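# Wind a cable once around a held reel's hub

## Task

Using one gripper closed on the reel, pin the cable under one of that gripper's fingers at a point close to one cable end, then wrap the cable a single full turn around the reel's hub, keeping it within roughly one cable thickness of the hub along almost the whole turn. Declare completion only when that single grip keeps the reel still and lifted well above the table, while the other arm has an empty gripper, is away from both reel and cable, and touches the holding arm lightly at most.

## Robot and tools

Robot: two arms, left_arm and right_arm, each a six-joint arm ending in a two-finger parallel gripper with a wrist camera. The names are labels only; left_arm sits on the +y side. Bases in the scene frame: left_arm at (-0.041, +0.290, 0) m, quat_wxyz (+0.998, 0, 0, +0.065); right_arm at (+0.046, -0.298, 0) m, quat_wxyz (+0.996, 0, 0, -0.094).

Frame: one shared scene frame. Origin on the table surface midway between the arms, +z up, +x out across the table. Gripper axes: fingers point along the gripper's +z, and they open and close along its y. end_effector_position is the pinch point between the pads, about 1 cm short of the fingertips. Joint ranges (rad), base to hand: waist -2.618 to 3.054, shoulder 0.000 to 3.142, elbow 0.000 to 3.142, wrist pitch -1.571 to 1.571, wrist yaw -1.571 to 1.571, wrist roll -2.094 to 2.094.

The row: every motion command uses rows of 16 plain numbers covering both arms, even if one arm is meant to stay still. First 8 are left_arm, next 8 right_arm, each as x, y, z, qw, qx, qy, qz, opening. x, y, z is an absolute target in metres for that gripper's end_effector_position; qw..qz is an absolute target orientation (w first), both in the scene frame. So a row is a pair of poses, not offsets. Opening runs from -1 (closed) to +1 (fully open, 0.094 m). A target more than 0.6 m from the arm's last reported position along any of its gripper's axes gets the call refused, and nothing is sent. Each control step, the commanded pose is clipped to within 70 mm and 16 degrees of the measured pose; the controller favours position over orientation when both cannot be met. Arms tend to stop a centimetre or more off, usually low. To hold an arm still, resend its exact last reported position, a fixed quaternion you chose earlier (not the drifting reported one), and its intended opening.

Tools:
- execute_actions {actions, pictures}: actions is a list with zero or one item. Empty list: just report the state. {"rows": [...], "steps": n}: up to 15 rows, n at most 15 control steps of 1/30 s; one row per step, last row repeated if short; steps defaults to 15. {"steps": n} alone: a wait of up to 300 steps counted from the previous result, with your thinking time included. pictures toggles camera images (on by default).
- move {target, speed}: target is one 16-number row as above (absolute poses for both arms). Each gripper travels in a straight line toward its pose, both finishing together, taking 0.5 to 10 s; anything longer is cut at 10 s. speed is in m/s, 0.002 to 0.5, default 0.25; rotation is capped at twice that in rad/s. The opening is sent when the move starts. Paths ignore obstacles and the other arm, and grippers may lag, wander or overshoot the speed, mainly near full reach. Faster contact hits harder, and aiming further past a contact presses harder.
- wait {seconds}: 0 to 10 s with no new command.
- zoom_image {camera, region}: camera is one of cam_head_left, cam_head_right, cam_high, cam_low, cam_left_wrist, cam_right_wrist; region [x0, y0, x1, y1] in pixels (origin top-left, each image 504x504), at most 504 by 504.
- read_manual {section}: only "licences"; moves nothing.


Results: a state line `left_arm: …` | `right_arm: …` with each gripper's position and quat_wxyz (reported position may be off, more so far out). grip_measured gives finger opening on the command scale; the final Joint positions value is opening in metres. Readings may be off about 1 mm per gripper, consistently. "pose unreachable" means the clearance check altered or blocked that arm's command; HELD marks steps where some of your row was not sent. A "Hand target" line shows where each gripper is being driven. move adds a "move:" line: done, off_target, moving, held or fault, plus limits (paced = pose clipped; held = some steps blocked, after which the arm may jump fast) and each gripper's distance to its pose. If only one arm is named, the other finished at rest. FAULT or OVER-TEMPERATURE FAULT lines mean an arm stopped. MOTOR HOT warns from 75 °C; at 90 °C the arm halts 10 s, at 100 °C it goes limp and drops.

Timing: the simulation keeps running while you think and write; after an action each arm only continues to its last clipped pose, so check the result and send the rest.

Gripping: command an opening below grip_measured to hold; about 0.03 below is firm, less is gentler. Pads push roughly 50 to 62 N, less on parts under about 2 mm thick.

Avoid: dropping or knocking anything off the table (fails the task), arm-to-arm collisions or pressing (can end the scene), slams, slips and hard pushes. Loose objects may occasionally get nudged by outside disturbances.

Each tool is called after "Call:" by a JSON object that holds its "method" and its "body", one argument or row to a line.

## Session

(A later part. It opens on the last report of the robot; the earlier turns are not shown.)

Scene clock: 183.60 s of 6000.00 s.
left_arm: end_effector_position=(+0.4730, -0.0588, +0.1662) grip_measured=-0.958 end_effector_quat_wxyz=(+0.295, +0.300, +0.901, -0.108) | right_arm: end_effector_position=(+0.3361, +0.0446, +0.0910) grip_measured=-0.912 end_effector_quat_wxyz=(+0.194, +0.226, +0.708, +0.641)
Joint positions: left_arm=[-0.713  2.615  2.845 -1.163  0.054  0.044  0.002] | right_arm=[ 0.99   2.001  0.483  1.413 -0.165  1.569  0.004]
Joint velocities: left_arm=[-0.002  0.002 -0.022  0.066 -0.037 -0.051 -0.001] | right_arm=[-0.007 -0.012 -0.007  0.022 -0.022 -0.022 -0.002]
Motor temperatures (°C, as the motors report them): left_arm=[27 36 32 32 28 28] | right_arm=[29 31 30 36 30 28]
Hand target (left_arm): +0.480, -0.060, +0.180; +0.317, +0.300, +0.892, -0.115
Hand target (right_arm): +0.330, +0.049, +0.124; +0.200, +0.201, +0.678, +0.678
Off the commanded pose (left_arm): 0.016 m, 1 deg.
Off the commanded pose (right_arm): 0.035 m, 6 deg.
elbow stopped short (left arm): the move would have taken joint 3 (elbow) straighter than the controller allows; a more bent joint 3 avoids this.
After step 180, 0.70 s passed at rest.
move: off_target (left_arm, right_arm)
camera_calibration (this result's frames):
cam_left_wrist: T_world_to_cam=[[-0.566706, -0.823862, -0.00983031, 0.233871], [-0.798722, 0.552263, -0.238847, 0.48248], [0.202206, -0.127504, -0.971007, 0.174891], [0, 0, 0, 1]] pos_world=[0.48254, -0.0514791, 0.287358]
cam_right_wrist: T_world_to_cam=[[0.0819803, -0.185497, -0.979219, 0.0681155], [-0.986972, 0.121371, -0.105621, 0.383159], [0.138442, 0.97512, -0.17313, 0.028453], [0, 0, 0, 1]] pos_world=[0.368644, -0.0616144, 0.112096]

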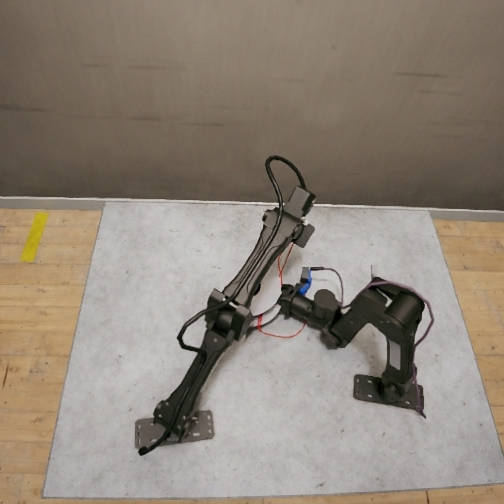

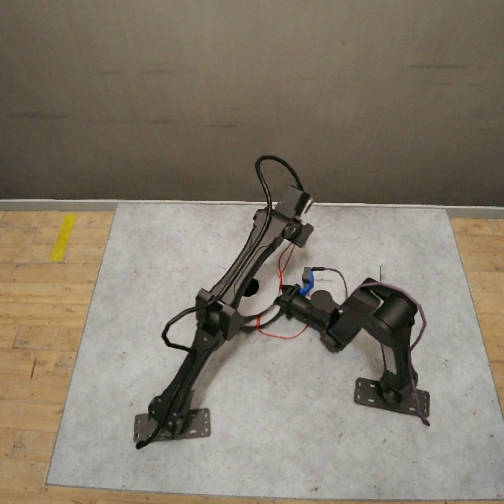

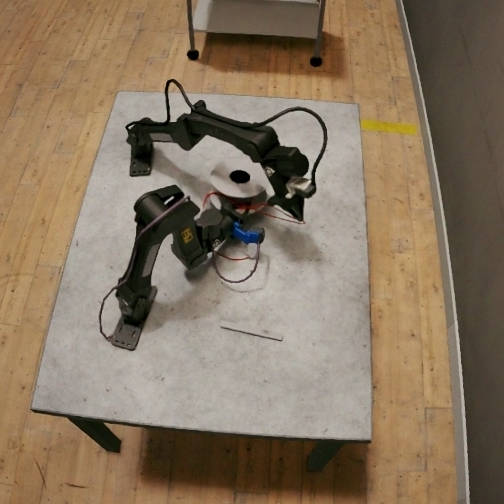

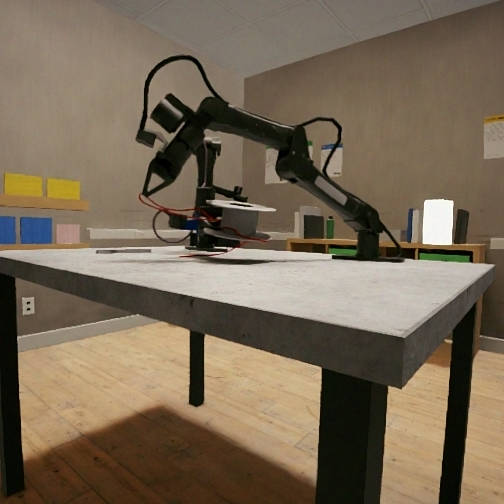

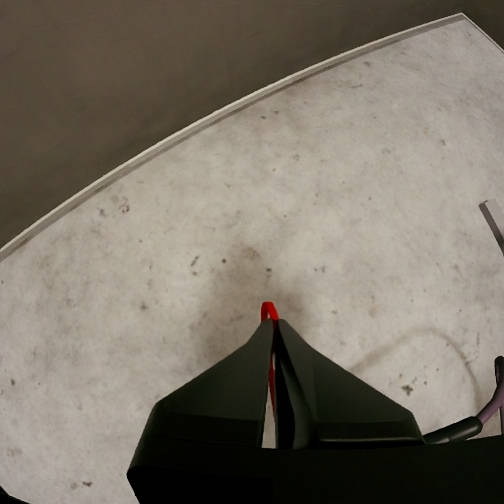

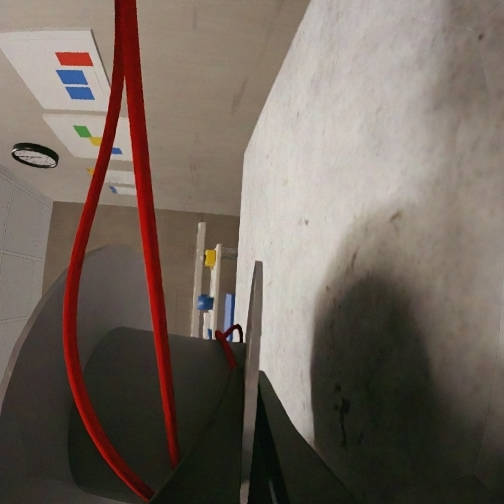

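Call:
{"method": "move", "body": {
  "target": [0.5,0.08,0.15,0.15,0.1,0.98,-0.02,-1,0.35,0.03,0.13,0.22,0.22,0.67,0.67,-1],
  "speed": 0.1
}}

Call:
{"method": "move", "body": {
  "target": [0.42,0.23,0.14,0.05,-0.2,0.98,0,-1,0.36,0.0,0.13,0.22,0.22,0.67,0.67,-1],
  "speed": 0.08
}}

Scene clock: 191.50 s of 6000.00 s.
left_arm: end_effector_position=(+0.4993, +0.0746, +0.1422) grip_measured=-0.957 end_effector_quat_wxyz=(+0.220, +0.107, +0.969, -0.045) | right_arm: end_effector_position=(+0.3499, +0.0325, +0.1019) grip_measured=-0.912 end_effector_quat_wxyz=(+0.208, +0.238, +0.700, +0.641)
Joint positions: left_arm=[-0.522  2.615  2.845 -1.35  -0.036 -0.165  0.002] | right_arm=[ 0.947  1.957  0.483  1.38  -0.171  1.569  0.004]
Joint velocities: left_arm=[-0.002  0.022 -0.012 -0.037  0.022 -0.037  0.   ] | right_arm=[-0.017  0.012  0.007 -0.022  0.022 -0.037  0.   ]
Motor temperatures (°C, as the motors report them): left_arm=[27 38 33 32 28 28] | right_arm=[29 32 30 37 30 28]
Hand target (left_arm): +0.502, +0.080, +0.149; +0.229, +0.099, +0.968, -0.042
Hand target (right_arm): +0.349, +0.030, +0.129; +0.222, +0.221, +0.673, +0.671
Off the commanded pose (left_arm): 0.010 m, 9 deg.
Off the commanded pose (right_arm): 0.028 m, 5 deg.
elbow stopped short (left arm): the move would have taken joint 3 (elbow) straighter than the controller allows; a more bent joint 3 avoids this.
move: off_target (left_arm, right_arm)
camera_calibration (this result's frames):
cam_left_wrist: T_world_to_cam=[[-0.185957, -0.98255, 0.00398018, 0.178219], [-0.981252, 0.185499, -0.0522975, 0.516135], [0.0506466, -0.0136306, -0.998624, 0.23436], [0, 0, 0, 1]] pos_world=[0.527729, 0.0825609, 0.26032]
cam_right_wrist: T_world_to_cam=[[0.0830224, -0.180516, -0.980062, 0.0749882], [-0.980854, 0.159047, -0.112384, 0.39673], [0.176163, 0.970628, -0.163855, 0.0261993], [0, 0, 0, 1]] pos_world=[0.378293, -0.0749921, 0.122372]

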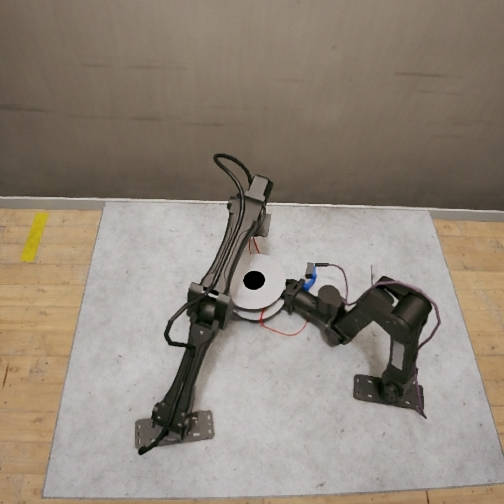

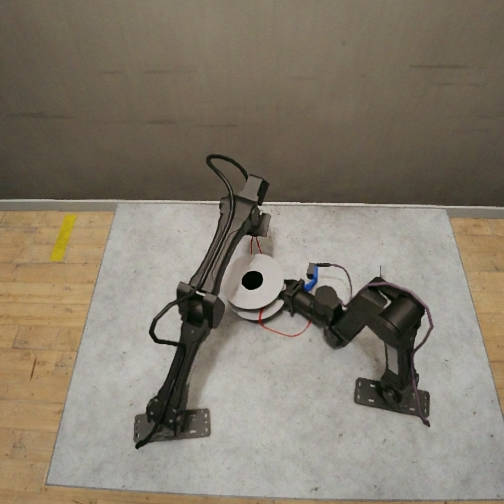

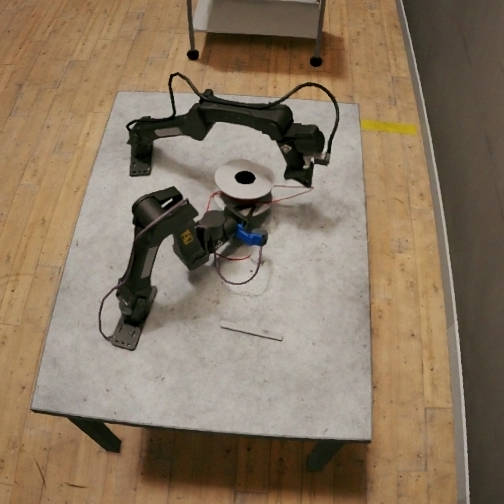

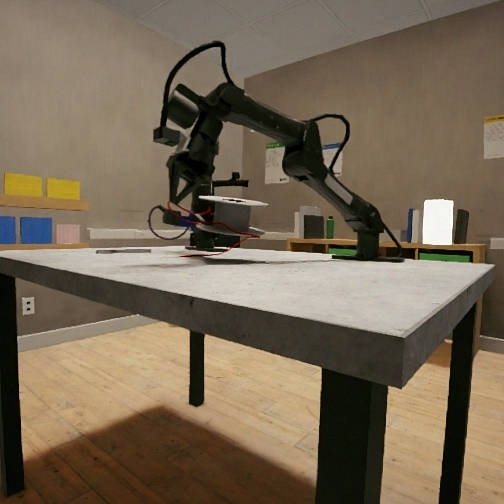

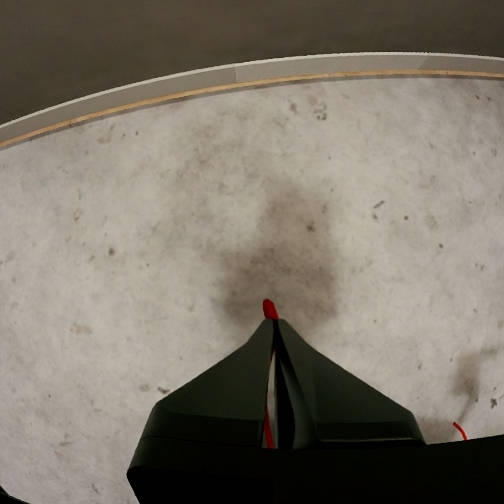

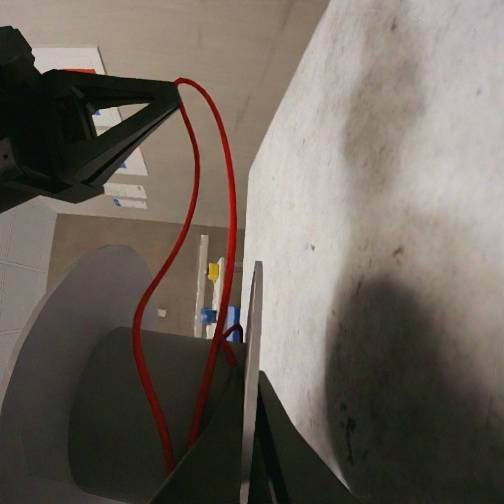

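Scene clock: 196.27 s of 6000.00 s.
left_arm: end_effector_position=(+0.4263, +0.2124, +0.1323) grip_measured=-0.957 end_effector_quat_wxyz=(+0.042, -0.188, +0.981, -0.019) | right_arm: end_effector_position=(+0.3570, +0.0073, +0.1037) grip_measured=-0.912 end_effector_quat_wxyz=(+0.199, +0.232, +0.699, +0.646)
Joint positions: left_arm=[-0.294  2.379  2.457 -1.556  0.006 -0.543  0.002] | right_arm=[ 0.844  1.936  0.44   1.407 -0.295  1.565  0.004]
Joint velocities: left_arm=[-0.002 -0.007 -0.017 -0.007 -0.037 -0.022  0.   ] | right_arm=[-0.017 -0.007  0.002 -0.022  0.007  0.037 -0.001]
Motor temperatures (°C, as the motors report them): left_arm=[27 39 32 32 28 28] | right_arm=[29 32 29 38 30 28]
Hand target (left_arm): +0.424, +0.231, +0.141; +0.051, -0.202, +0.978, -0.001
Hand target (right_arm): +0.359, -0.000, +0.129; +0.222, +0.220, +0.673, +0.670
Off the commanded pose (left_arm): 0.020 m, 3 deg.
Off the commanded pose (right_arm): 0.027 m, 5 deg.
move: off_target (left_arm, right_arm)
camera_calibration (this result's frames):
cam_left_wrist: T_world_to_cam=[[0.390948, -0.920398, 0.00522273, 0.0407782], [-0.87352, -0.369236, 0.31722, 0.441431], [-0.29004, -0.128579, -0.948338, 0.393037], [0, 0, 0, 1]] pos_world=[0.483653, 0.25106, 0.232488]
cam_right_wrist: T_world_to_cam=[[0.0858793, -0.169497, -0.981782, 0.0706826], [-0.984109, 0.139285, -0.110129, 0.408963], [0.155414, 0.975638, -0.154842, 0.0561565], [0, 0, 0, 1]] pos_world=[0.387666, -0.0997705, 0.123129]

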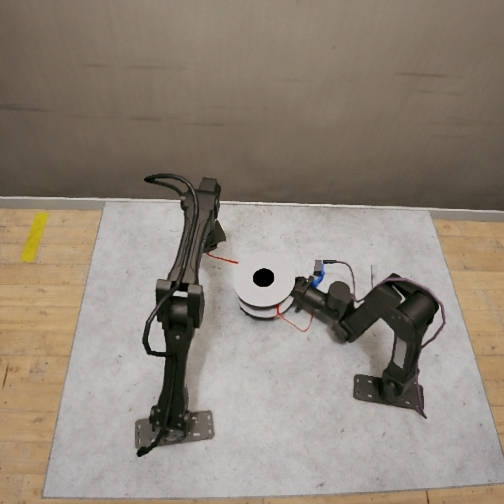

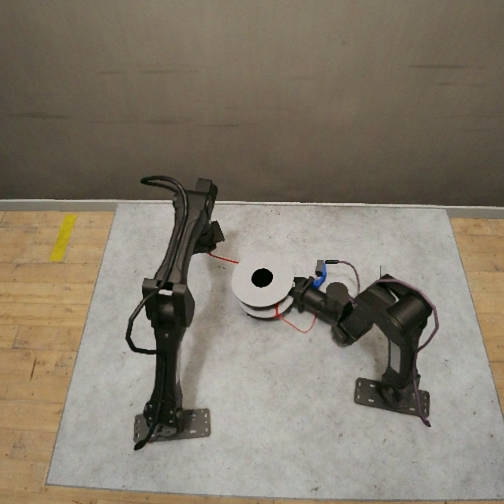

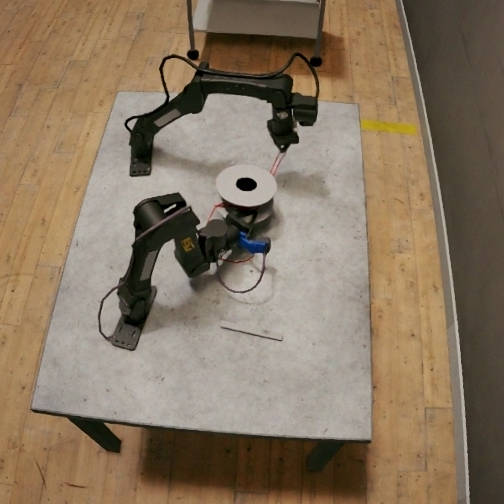

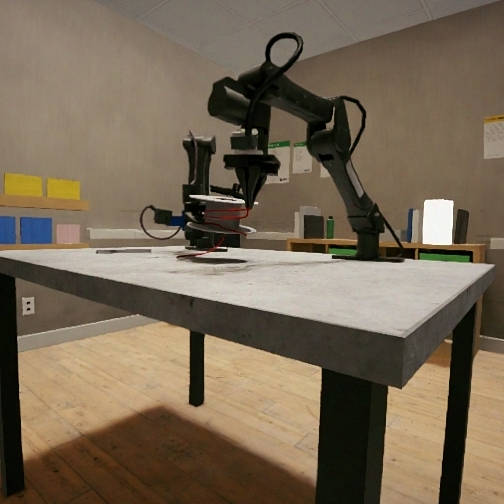

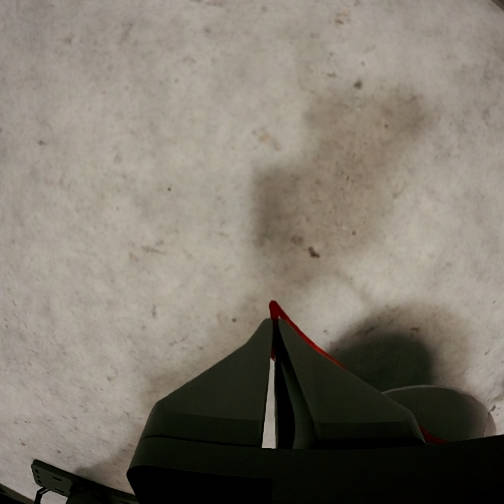

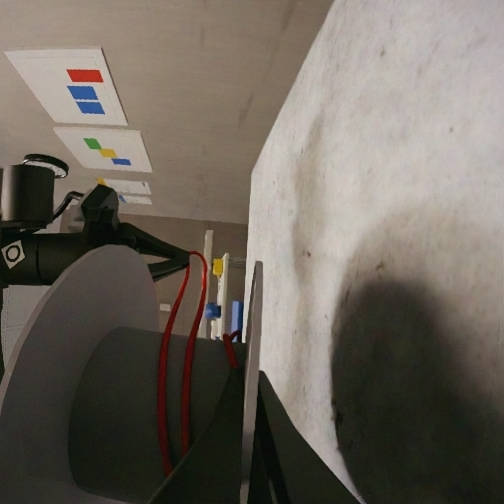

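Call:
{"method": "zoom_image", "body": {
  "camera": "cam_low",
  "region": [160,180,290,280]
}}

Call:
{"method": "zoom_image", "body": {
  "camera": "cam_head_left",
  "region": [200,240,330,350]
}}

Region (160, 180, 290, 280) of cam_low's 504x504 image, scaled by 3.877, with more detail than that image has; it fills the top 388 rows of this view, and the rest is white.

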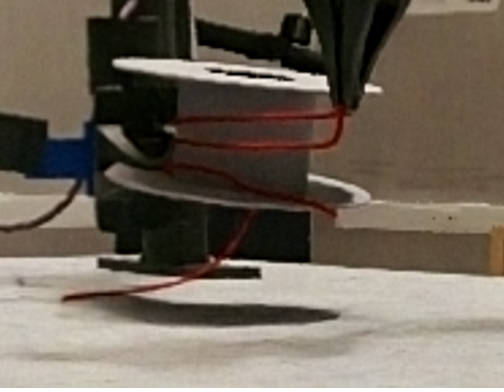

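Region (200, 240, 330, 350) of cam_head_left's 504x504 image, scaled by 3.877, with more detail than that image has; it fills the top 426 rows of this view, and the rest is white.

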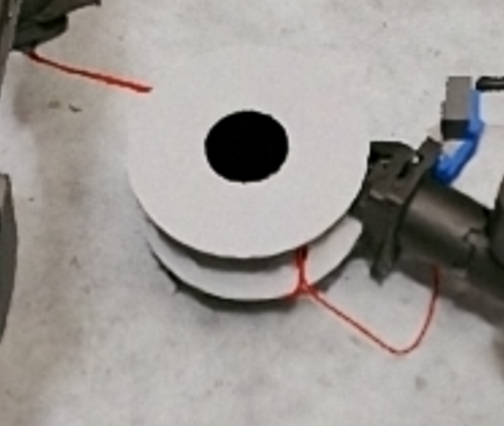

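Call:
{"method": "move", "body": {
  "target": [0.5,0.08,0.17,0.22,0.1,0.97,-0.04,-1,0.35,0.04,0.125,0.22,0.22,0.67,0.67,-1]
}}

Call:
{"method": "move", "body": {
  "target": [0.46,-0.08,0.22,0.34,0.32,0.87,-0.13,-1,0.35,0.04,0.125,0.22,0.22,0.67,0.67,-1]
}}

Call:
{"method": "move", "body": {
  "target": [0.3,-0.08,0.36,0.34,0.35,0.86,-0.15,-1,0.39,0.02,0.125,0.27,0.27,0.653,0.653,-1]
}}

Call:
{"method": "move", "body": {
  "target": [0.12,0.1,0.3,0.15,0.2,0.96,-0.03,-1,0.41,0.0,0.125,0.27,0.27,0.653,0.653,-1]
}}

Call:
{"method": "move", "body": {
  "target": [0.2,0.4,0.2,0.05,-0.2,0.98,0,-1,0.42,-0.03,0.125,0.27,0.27,0.653,0.653,-1],
  "speed": 0.2
}}

Scene clock: 209.10 s of 6000.00 s.
left_arm: end_effector_position=(+0.4906, +0.0827, +0.1618) grip_measured=-0.957 end_effector_quat_wxyz=(+0.220, +0.098, +0.970, -0.045) | right_arm: end_effector_position=(+0.3433, +0.0301, +0.0984) grip_measured=-0.912 end_effector_quat_wxyz=(+0.205, +0.236, +0.704, +0.638)
Joint positions: left_arm=[-0.515  2.571  2.845 -1.393 -0.037 -0.176  0.002] | right_arm=[ 0.953  1.953  0.458  1.392 -0.172  1.565  0.004]
Joint velocities: left_arm=[ 0.007 -0.012 -0.002  0.007 -0.095  0.037  0.001] | right_arm=[ 0.012 -0.002  0.002 -0.037  0.066 -0.066  0.001]
Motor temperatures (°C, as the motors report them): left_arm=[27 39 32 31 28 28] | right_arm=[29 32 29 39 30 28]
Hand target (left_arm): +0.496, +0.079, +0.169; +0.238, +0.102, +0.965, -0.046
Hand target (right_arm): +0.348, +0.038, +0.125; +0.219, +0.222, +0.672, +0.672
Off the commanded pose (left_arm): 0.013 m, 1 deg.
Off the commanded pose (right_arm): 0.029 m, 6 deg.
elbow stopped short (left arm): the move would have taken joint 3 (elbow) straighter than the controller allows; a more bent joint 3 avoids this.
After step 180, 4.97 s passed at rest.
move: off_target (left_arm, right_arm)
camera_calibration (this result's frames):
cam_left_wrist: T_world_to_cam=[[-0.168577, -0.985656, 0.00802273, 0.175533], [-0.984412, 0.167938, -0.0522532, 0.510042], [0.0501564, -0.0167063, -0.998602, 0.254972], [0, 0, 0, 1]] pos_world=[0.518894, 0.0916186, 0.279859]
cam_right_wrist: T_world_to_cam=[[0.0808015, -0.188268, -0.978788, 0.0725633], [-0.982379, 0.150998, -0.110142, 0.390794], [0.168532, 0.97044, -0.17275, 0.0325652], [0, 0, 0, 1]] pos_world=[0.372556, -0.0769505, 0.119693]

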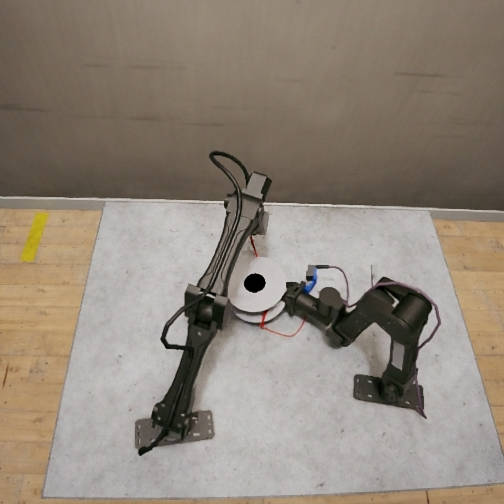

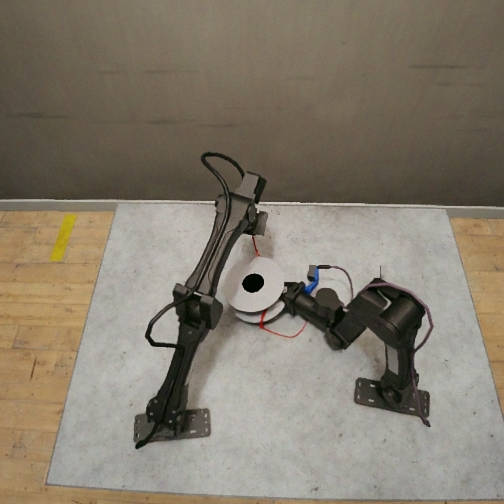

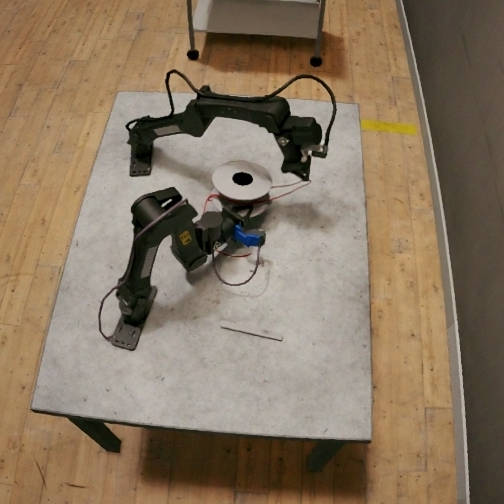

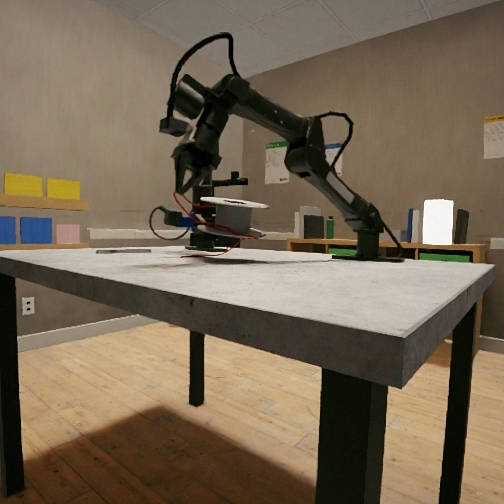

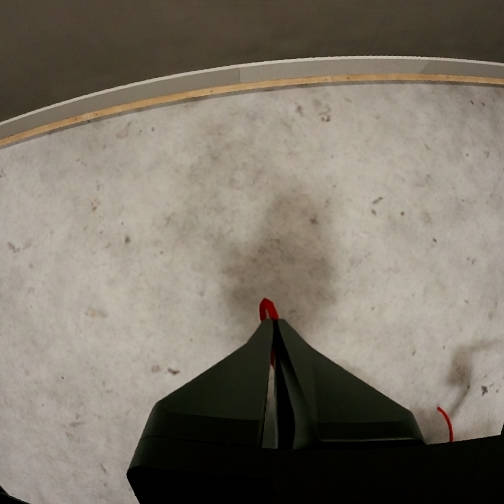

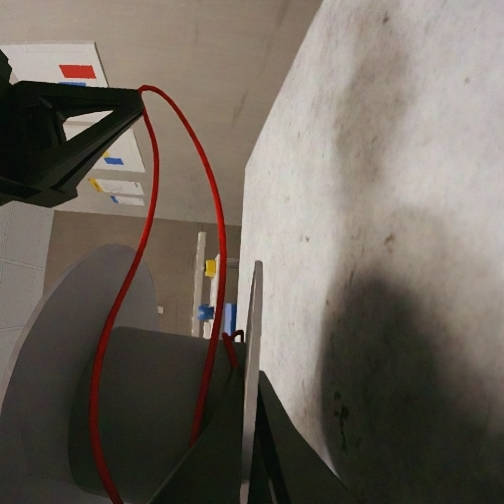

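Scene clock: 210.83 s of 6000.00 s.
left_arm: end_effector_position=(+0.4557, -0.0769, +0.1917) grip_measured=-0.958 end_effector_quat_wxyz=(+0.311, +0.322, +0.886, -0.120) | right_arm: end_effector_position=(+0.3436, +0.0300, +0.0985) grip_measured=-0.912 end_effector_quat_wxyz=(+0.206, +0.236, +0.704, +0.638)
Joint positions: left_arm=[-0.75   2.571  2.845 -1.168  0.061  0.055  0.002] | right_arm=[ 0.953  1.953  0.458  1.392 -0.17   1.565  0.004]
Joint velocities: left_arm=[-0.017  0.007 -0.017  0.066  0.022  0.051 -0.   ] | right_arm=[-0.022  0.002  0.002 -0.051  0.037 -0.051 -0.   ]
Motor temperatures (°C, as the motors report them): left_arm=[27 40 32 31 28 28] | right_arm=[29 32 29 39 30 28]
Hand target (left_arm): +0.456, -0.079, +0.220; +0.340, +0.323, +0.874, -0.130
Hand target (right_arm): +0.348, +0.038, +0.125; +0.220, +0.222, +0.672, +0.671
Off the commanded pose (left_arm): 0.029 m, 4 deg.
Off the commanded pose (right_arm): 0.029 m, 6 deg.
move: off_target (left_arm, right_arm)
camera_calibration (this result's frames):
cam_left_wrist: T_world_to_cam=[[-0.608034, -0.793815, -0.0123542, 0.231086], [-0.760717, 0.586994, -0.277033, 0.477482], [0.227165, -0.159048, -0.960781, 0.185065], [0, 0, 0, 1]] pos_world=[0.461696, -0.0674051, 0.31294]
cam_right_wrist: T_world_to_cam=[[0.0808918, -0.188244, -0.978785, 0.0725705], [-0.982106, 0.152506, -0.110497, 0.390945], [0.170071, 0.970209, -0.172539, 0.0321501], [0, 0, 0, 1]] pos_world=[0.372611, -0.0771528, 0.119776]

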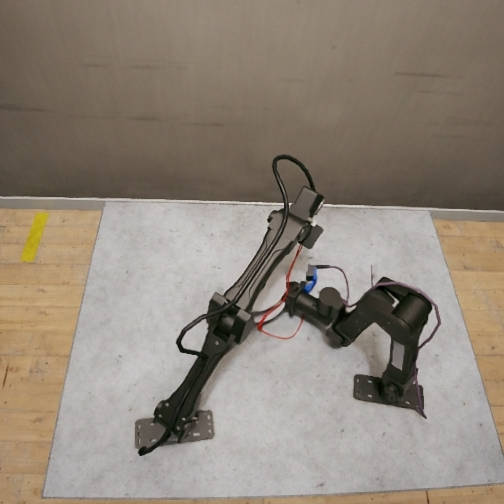

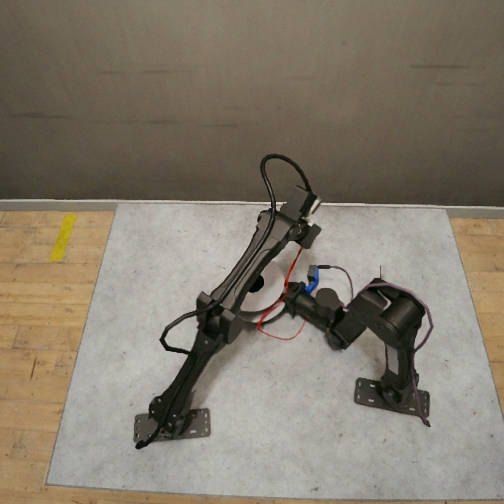

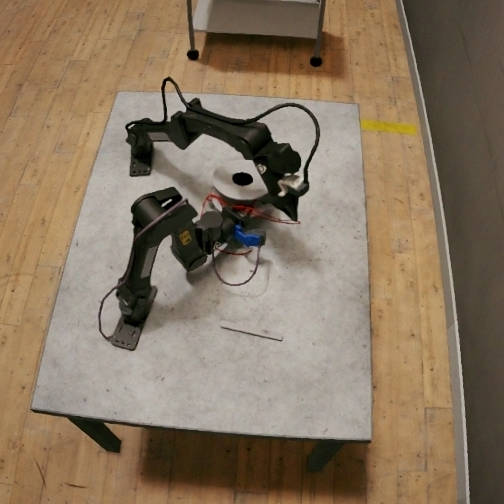

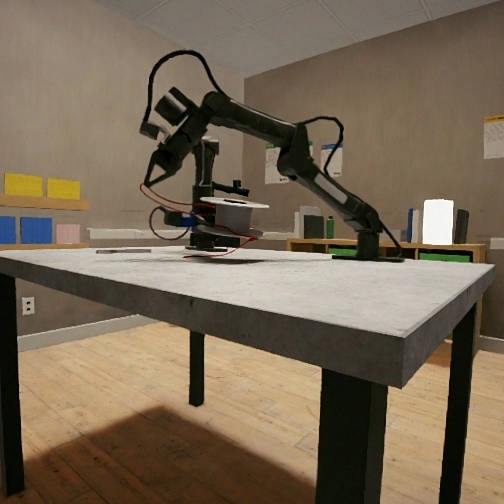

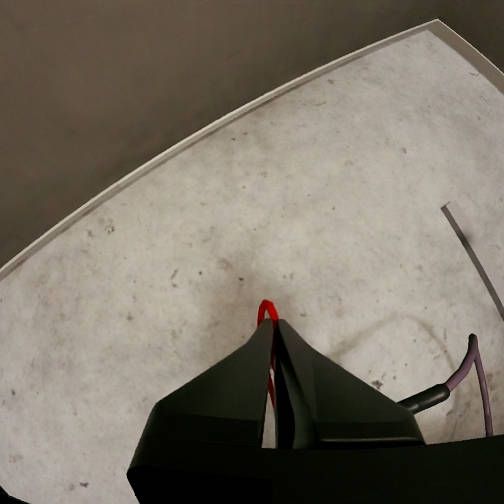

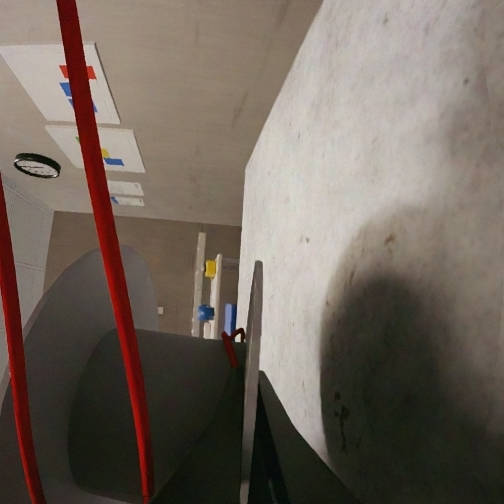

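Scene clock: 212.53 s of 6000.00 s.
left_arm: end_effector_position=(+0.3015, -0.0789, +0.3549) grip_measured=-0.958 end_effector_quat_wxyz=(+0.346, +0.352, +0.856, -0.154) | right_arm: end_effector_position=(+0.3769, +0.0165, +0.0982) grip_measured=-0.912 end_effector_quat_wxyz=(+0.249, +0.278, +0.689, +0.621)
Joint positions: left_arm=[-0.96   2.187  2.849 -1.456 -0.015 -0.044  0.002] | right_arm=[ 0.918  1.974  0.51   1.359 -0.076  1.565  0.004]
Joint velocities: left_arm=[-0.017 -0.002  0.027 -0.066  0.022 -0.022  0.001] | right_arm=[ 0.007  0.002 -0.007 -0.081 -0.037 -0.022 -0.002]
Motor temperatures (°C, as the motors report them): left_arm=[27 40 32 32 28 28] | right_arm=[29 32 29 39 30 28]
Hand target (left_arm): +0.300, -0.077, +0.360; +0.351, +0.349, +0.855, -0.155
Hand target (right_arm): +0.388, +0.018, +0.125; +0.270, +0.271, +0.655, +0.652
Off the commanded pose (left_arm): 0.005 m, 1 deg.
Off the commanded pose (right_arm): 0.030 m, 6 deg.
elbow stopped short (left arm): the move would have taken joint 3 (elbow) straighter than the controller allows; a more bent joint 3 avoids this.
move: off_target (right_arm)
camera_calibration (this result's frames):
cam_left_wrist: T_world_to_cam=[[-0.672932, -0.739705, -0.000224977, 0.157229], [-0.687253, 0.625327, -0.369661, 0.420287], [0.27358, -0.248602, -0.929167, 0.344278], [0, 0, 0, 1]] pos_world=[0.30046, -0.0609258, 0.475291]
cam_right_wrist: T_world_to_cam=[[0.0605963, -0.20564, -0.97675, 0.0748154], [-0.953848, 0.276404, -0.117368, 0.41366], [0.294113, 0.938783, -0.179401, -0.00603596], [0, 0, 0, 1]] pos_world=[0.39181, -0.0932857, 0.120544]

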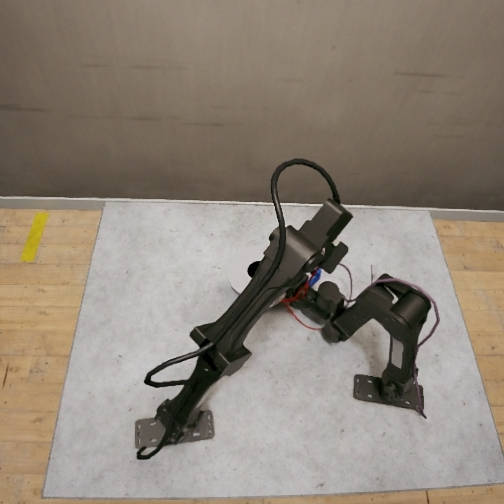

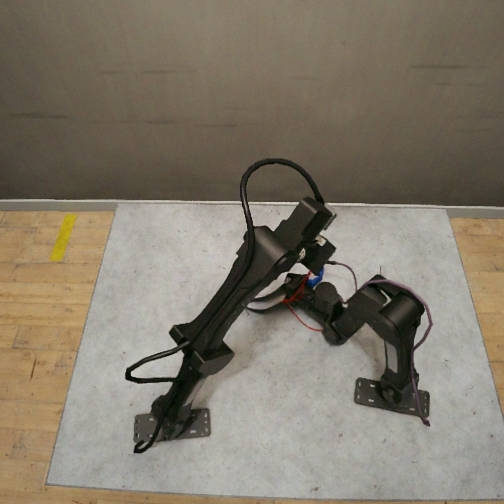

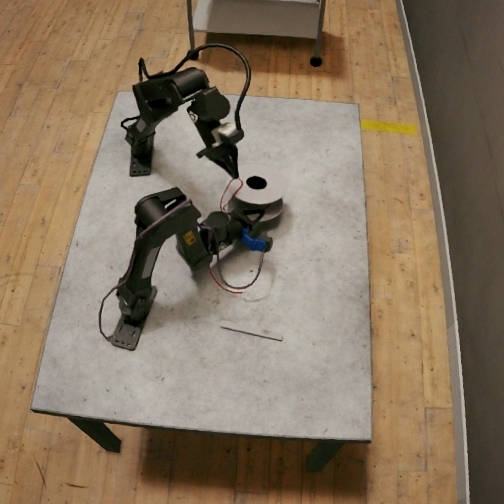

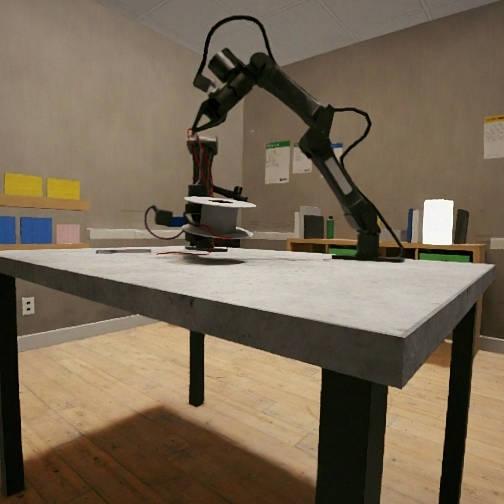

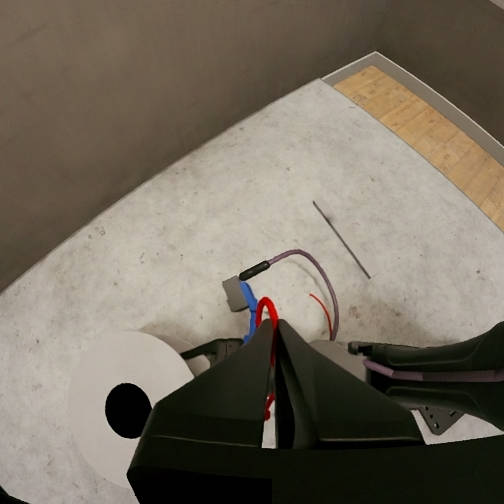

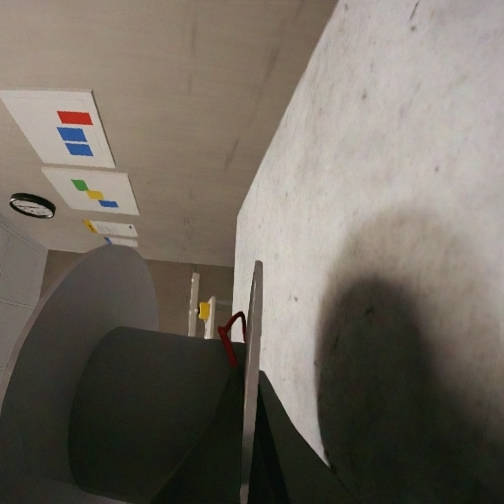

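Scene clock: 214.27 s of 6000.00 s.
left_arm: end_effector_position=(+0.1266, +0.1000, +0.3034) grip_measured=-0.957 end_effector_quat_wxyz=(+0.204, +0.202, +0.954, -0.083) | right_arm: end_effector_position=(+0.3997, -0.0054, +0.0978) grip_measured=-0.912 end_effector_quat_wxyz=(+0.255, +0.289, +0.684, +0.619)
Joint positions: left_arm=[-1.091  1.311  1.732 -1.573 -0.153 -0.51   0.002] | right_arm=[ 0.821  1.983  0.524  1.355 -0.148  1.564  0.004]
Joint velocities: left_arm=[ 0.002 -0.017 -0.027 -0.081 -0.051 -0.037  0.001] | right_arm=[ 0.002 -0.007  0.007 -0.037  0.007 -0.007 -0.001]
Motor temperatures (°C, as the motors report them): left_arm=[27 39 32 32 28 28] | right_arm=[29 32 29 39 30 28]
Hand target (left_arm): +0.123, +0.103, +0.301; +0.204, +0.203, +0.954, -0.080
Hand target (right_arm): +0.408, -0.002, +0.125; +0.272, +0.270, +0.655, +0.652
Off the commanded pose (left_arm): 0.007 m, 9 deg.
Off the commanded pose (right_arm): 0.030 m, 6 deg.
joint sent to its limit (left arm) — the command would take joint 4 (wrist pitch) past its lower limit, so that joint was sent only as far as its limit.
move: off_target (left_arm, right_arm)
camera_calibration (this result's frames):
cam_left_wrist: T_world_to_cam=[[-0.383591, -0.922597, 0.0409044, 0.141067], [-0.923306, 0.38222, -0.0375939, 0.122579], [0.0190495, -0.052188, -0.998456, 0.422415], [0, 0, 0, 1]] pos_world=[0.159243, 0.105341, 0.4206]
cam_right_wrist: T_world_to_cam=[[0.0513891, -0.201861, -0.978065, 0.0722736], [-0.947079, 0.30088, -0.111859, 0.438298], [0.31686, 0.932053, -0.175716, -0.00170578], [0, 0, 0, 1]] pos_world=[0.411929, -0.115696, 0.119416]

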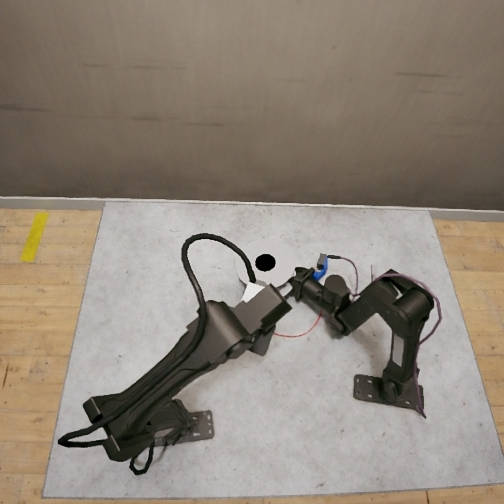

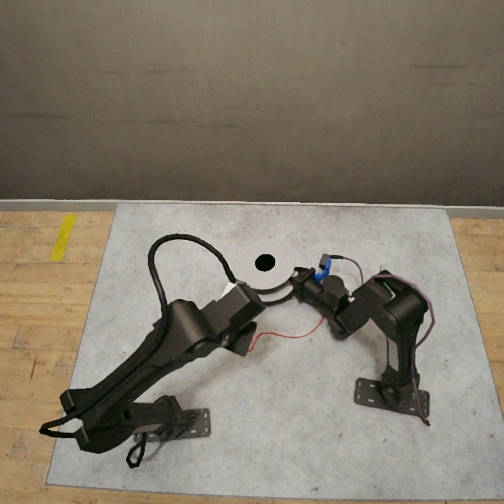

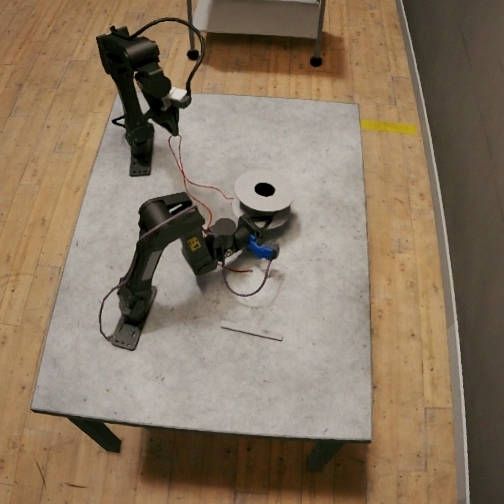

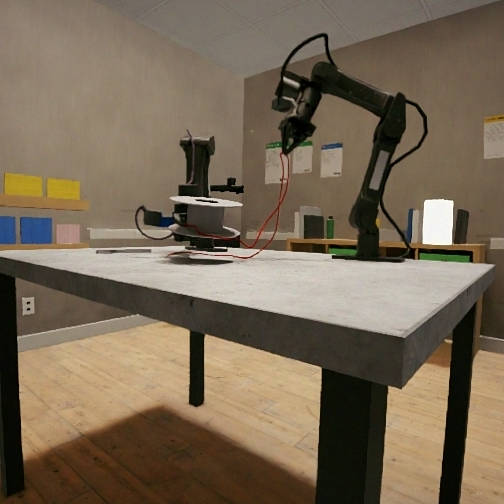

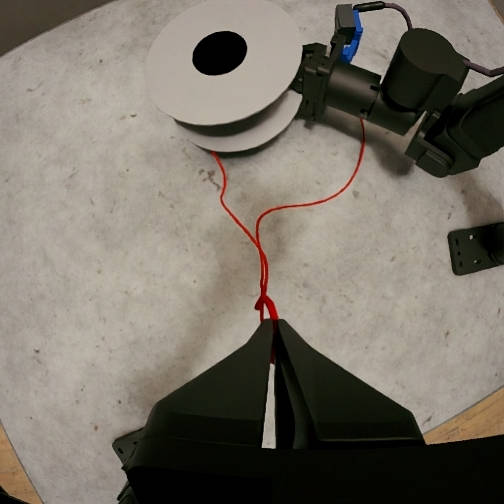

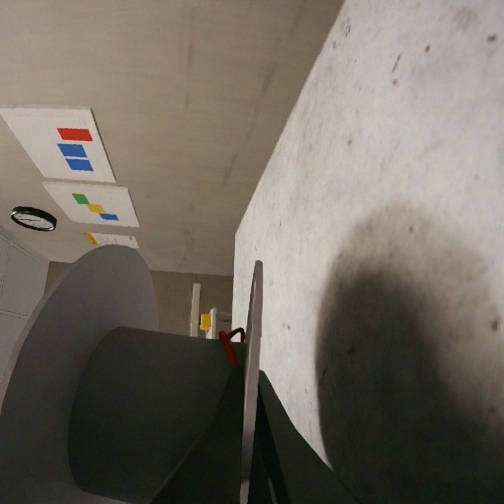

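Scene clock: 217.03 s of 6000.00 s.
left_arm: end_effector_position=(+0.2015, +0.3932, +0.1927) grip_measured=-0.957 end_effector_quat_wxyz=(+0.039, -0.201, +0.979, -0.012) | right_arm: end_effector_position=(+0.4162, -0.0298, +0.1028) grip_measured=-0.912 end_effector_quat_wxyz=(+0.256, +0.288, +0.677, +0.627)
Joint positions: left_arm=[ 0.297  1.497  1.491 -1.494  0.041  0.02   0.002] | right_arm=[ 0.716  1.983  0.524  1.374 -0.254  1.563  0.004]
Joint velocities: left_arm=[-0.012 -0.007  0.002 -0.022 -0.066 -0.007  0.   ] | right_arm=[-0.002 -0.002 -0.007  0.007  0.081 -0.007 -0.   ]
Motor temperatures (°C, as the motors report them): left_arm=[27 38 32 31 28 28] | right_arm=[29 32 29 39 30 28]
Hand target (left_arm): +0.208, +0.400, +0.200; +0.056, -0.202, +0.978, -0.005
Hand target (right_arm): +0.419, -0.031, +0.125; +0.272, +0.270, +0.655, +0.652
Off the commanded pose (left_arm): 0.010 m, 2 deg.
Off the commanded pose (right_arm): 0.023 m, 5 deg.
move: off_target (right_arm)
camera_calibration (this result's frames):
cam_left_wrist: T_world_to_cam=[[0.416754, -0.90898, -0.00846681, 0.287673], [-0.859543, -0.397085, 0.321728, 0.299913], [-0.295806, -0.126804, -0.946794, 0.408524], [0, 0, 0, 1]] pos_world=[0.258743, 0.432382, 0.292734]
cam_right_wrist: T_world_to_cam=[[0.0624602, -0.184164, -0.980909, 0.0676199], [-0.945913, 0.302572, -0.117039, 0.461968], [0.318349, 0.935165, -0.155304, 0.0139612], [0, 0, 0, 1]] pos_world=[0.428313, -0.140381, 0.122566]

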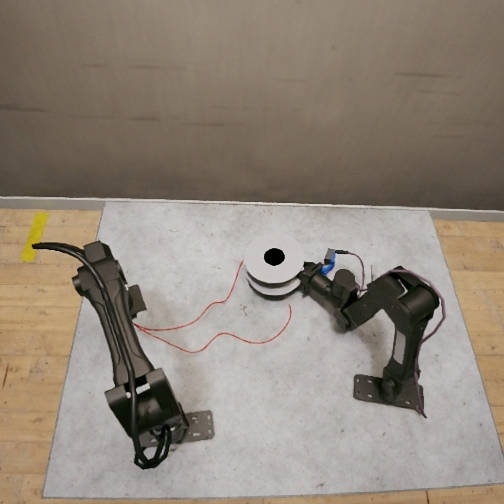

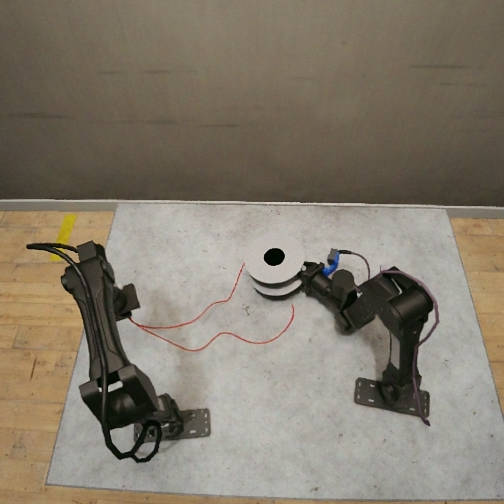

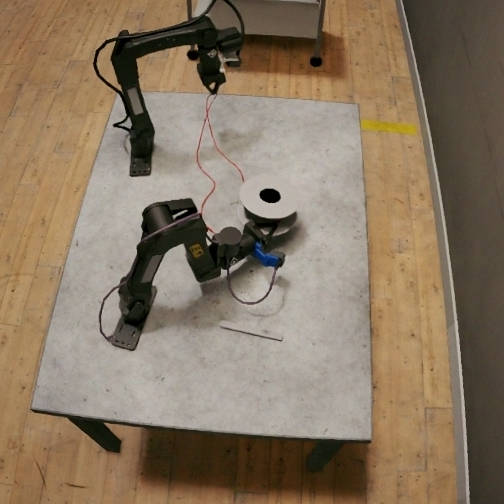

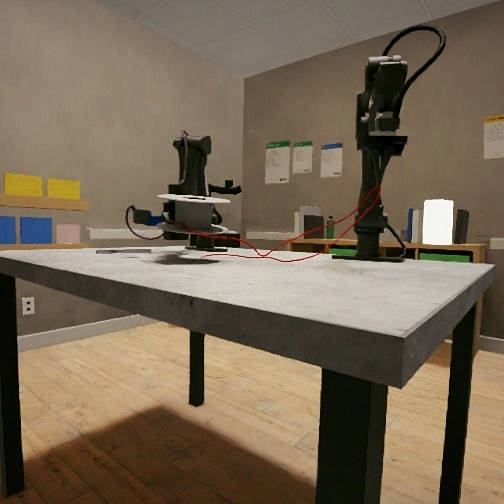

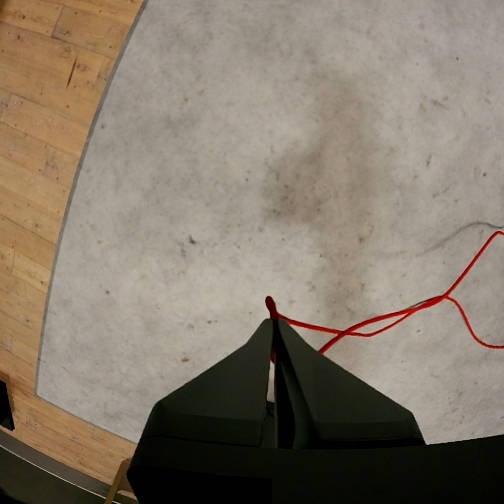

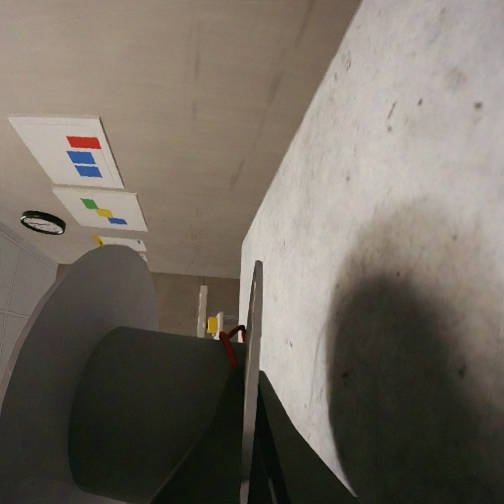

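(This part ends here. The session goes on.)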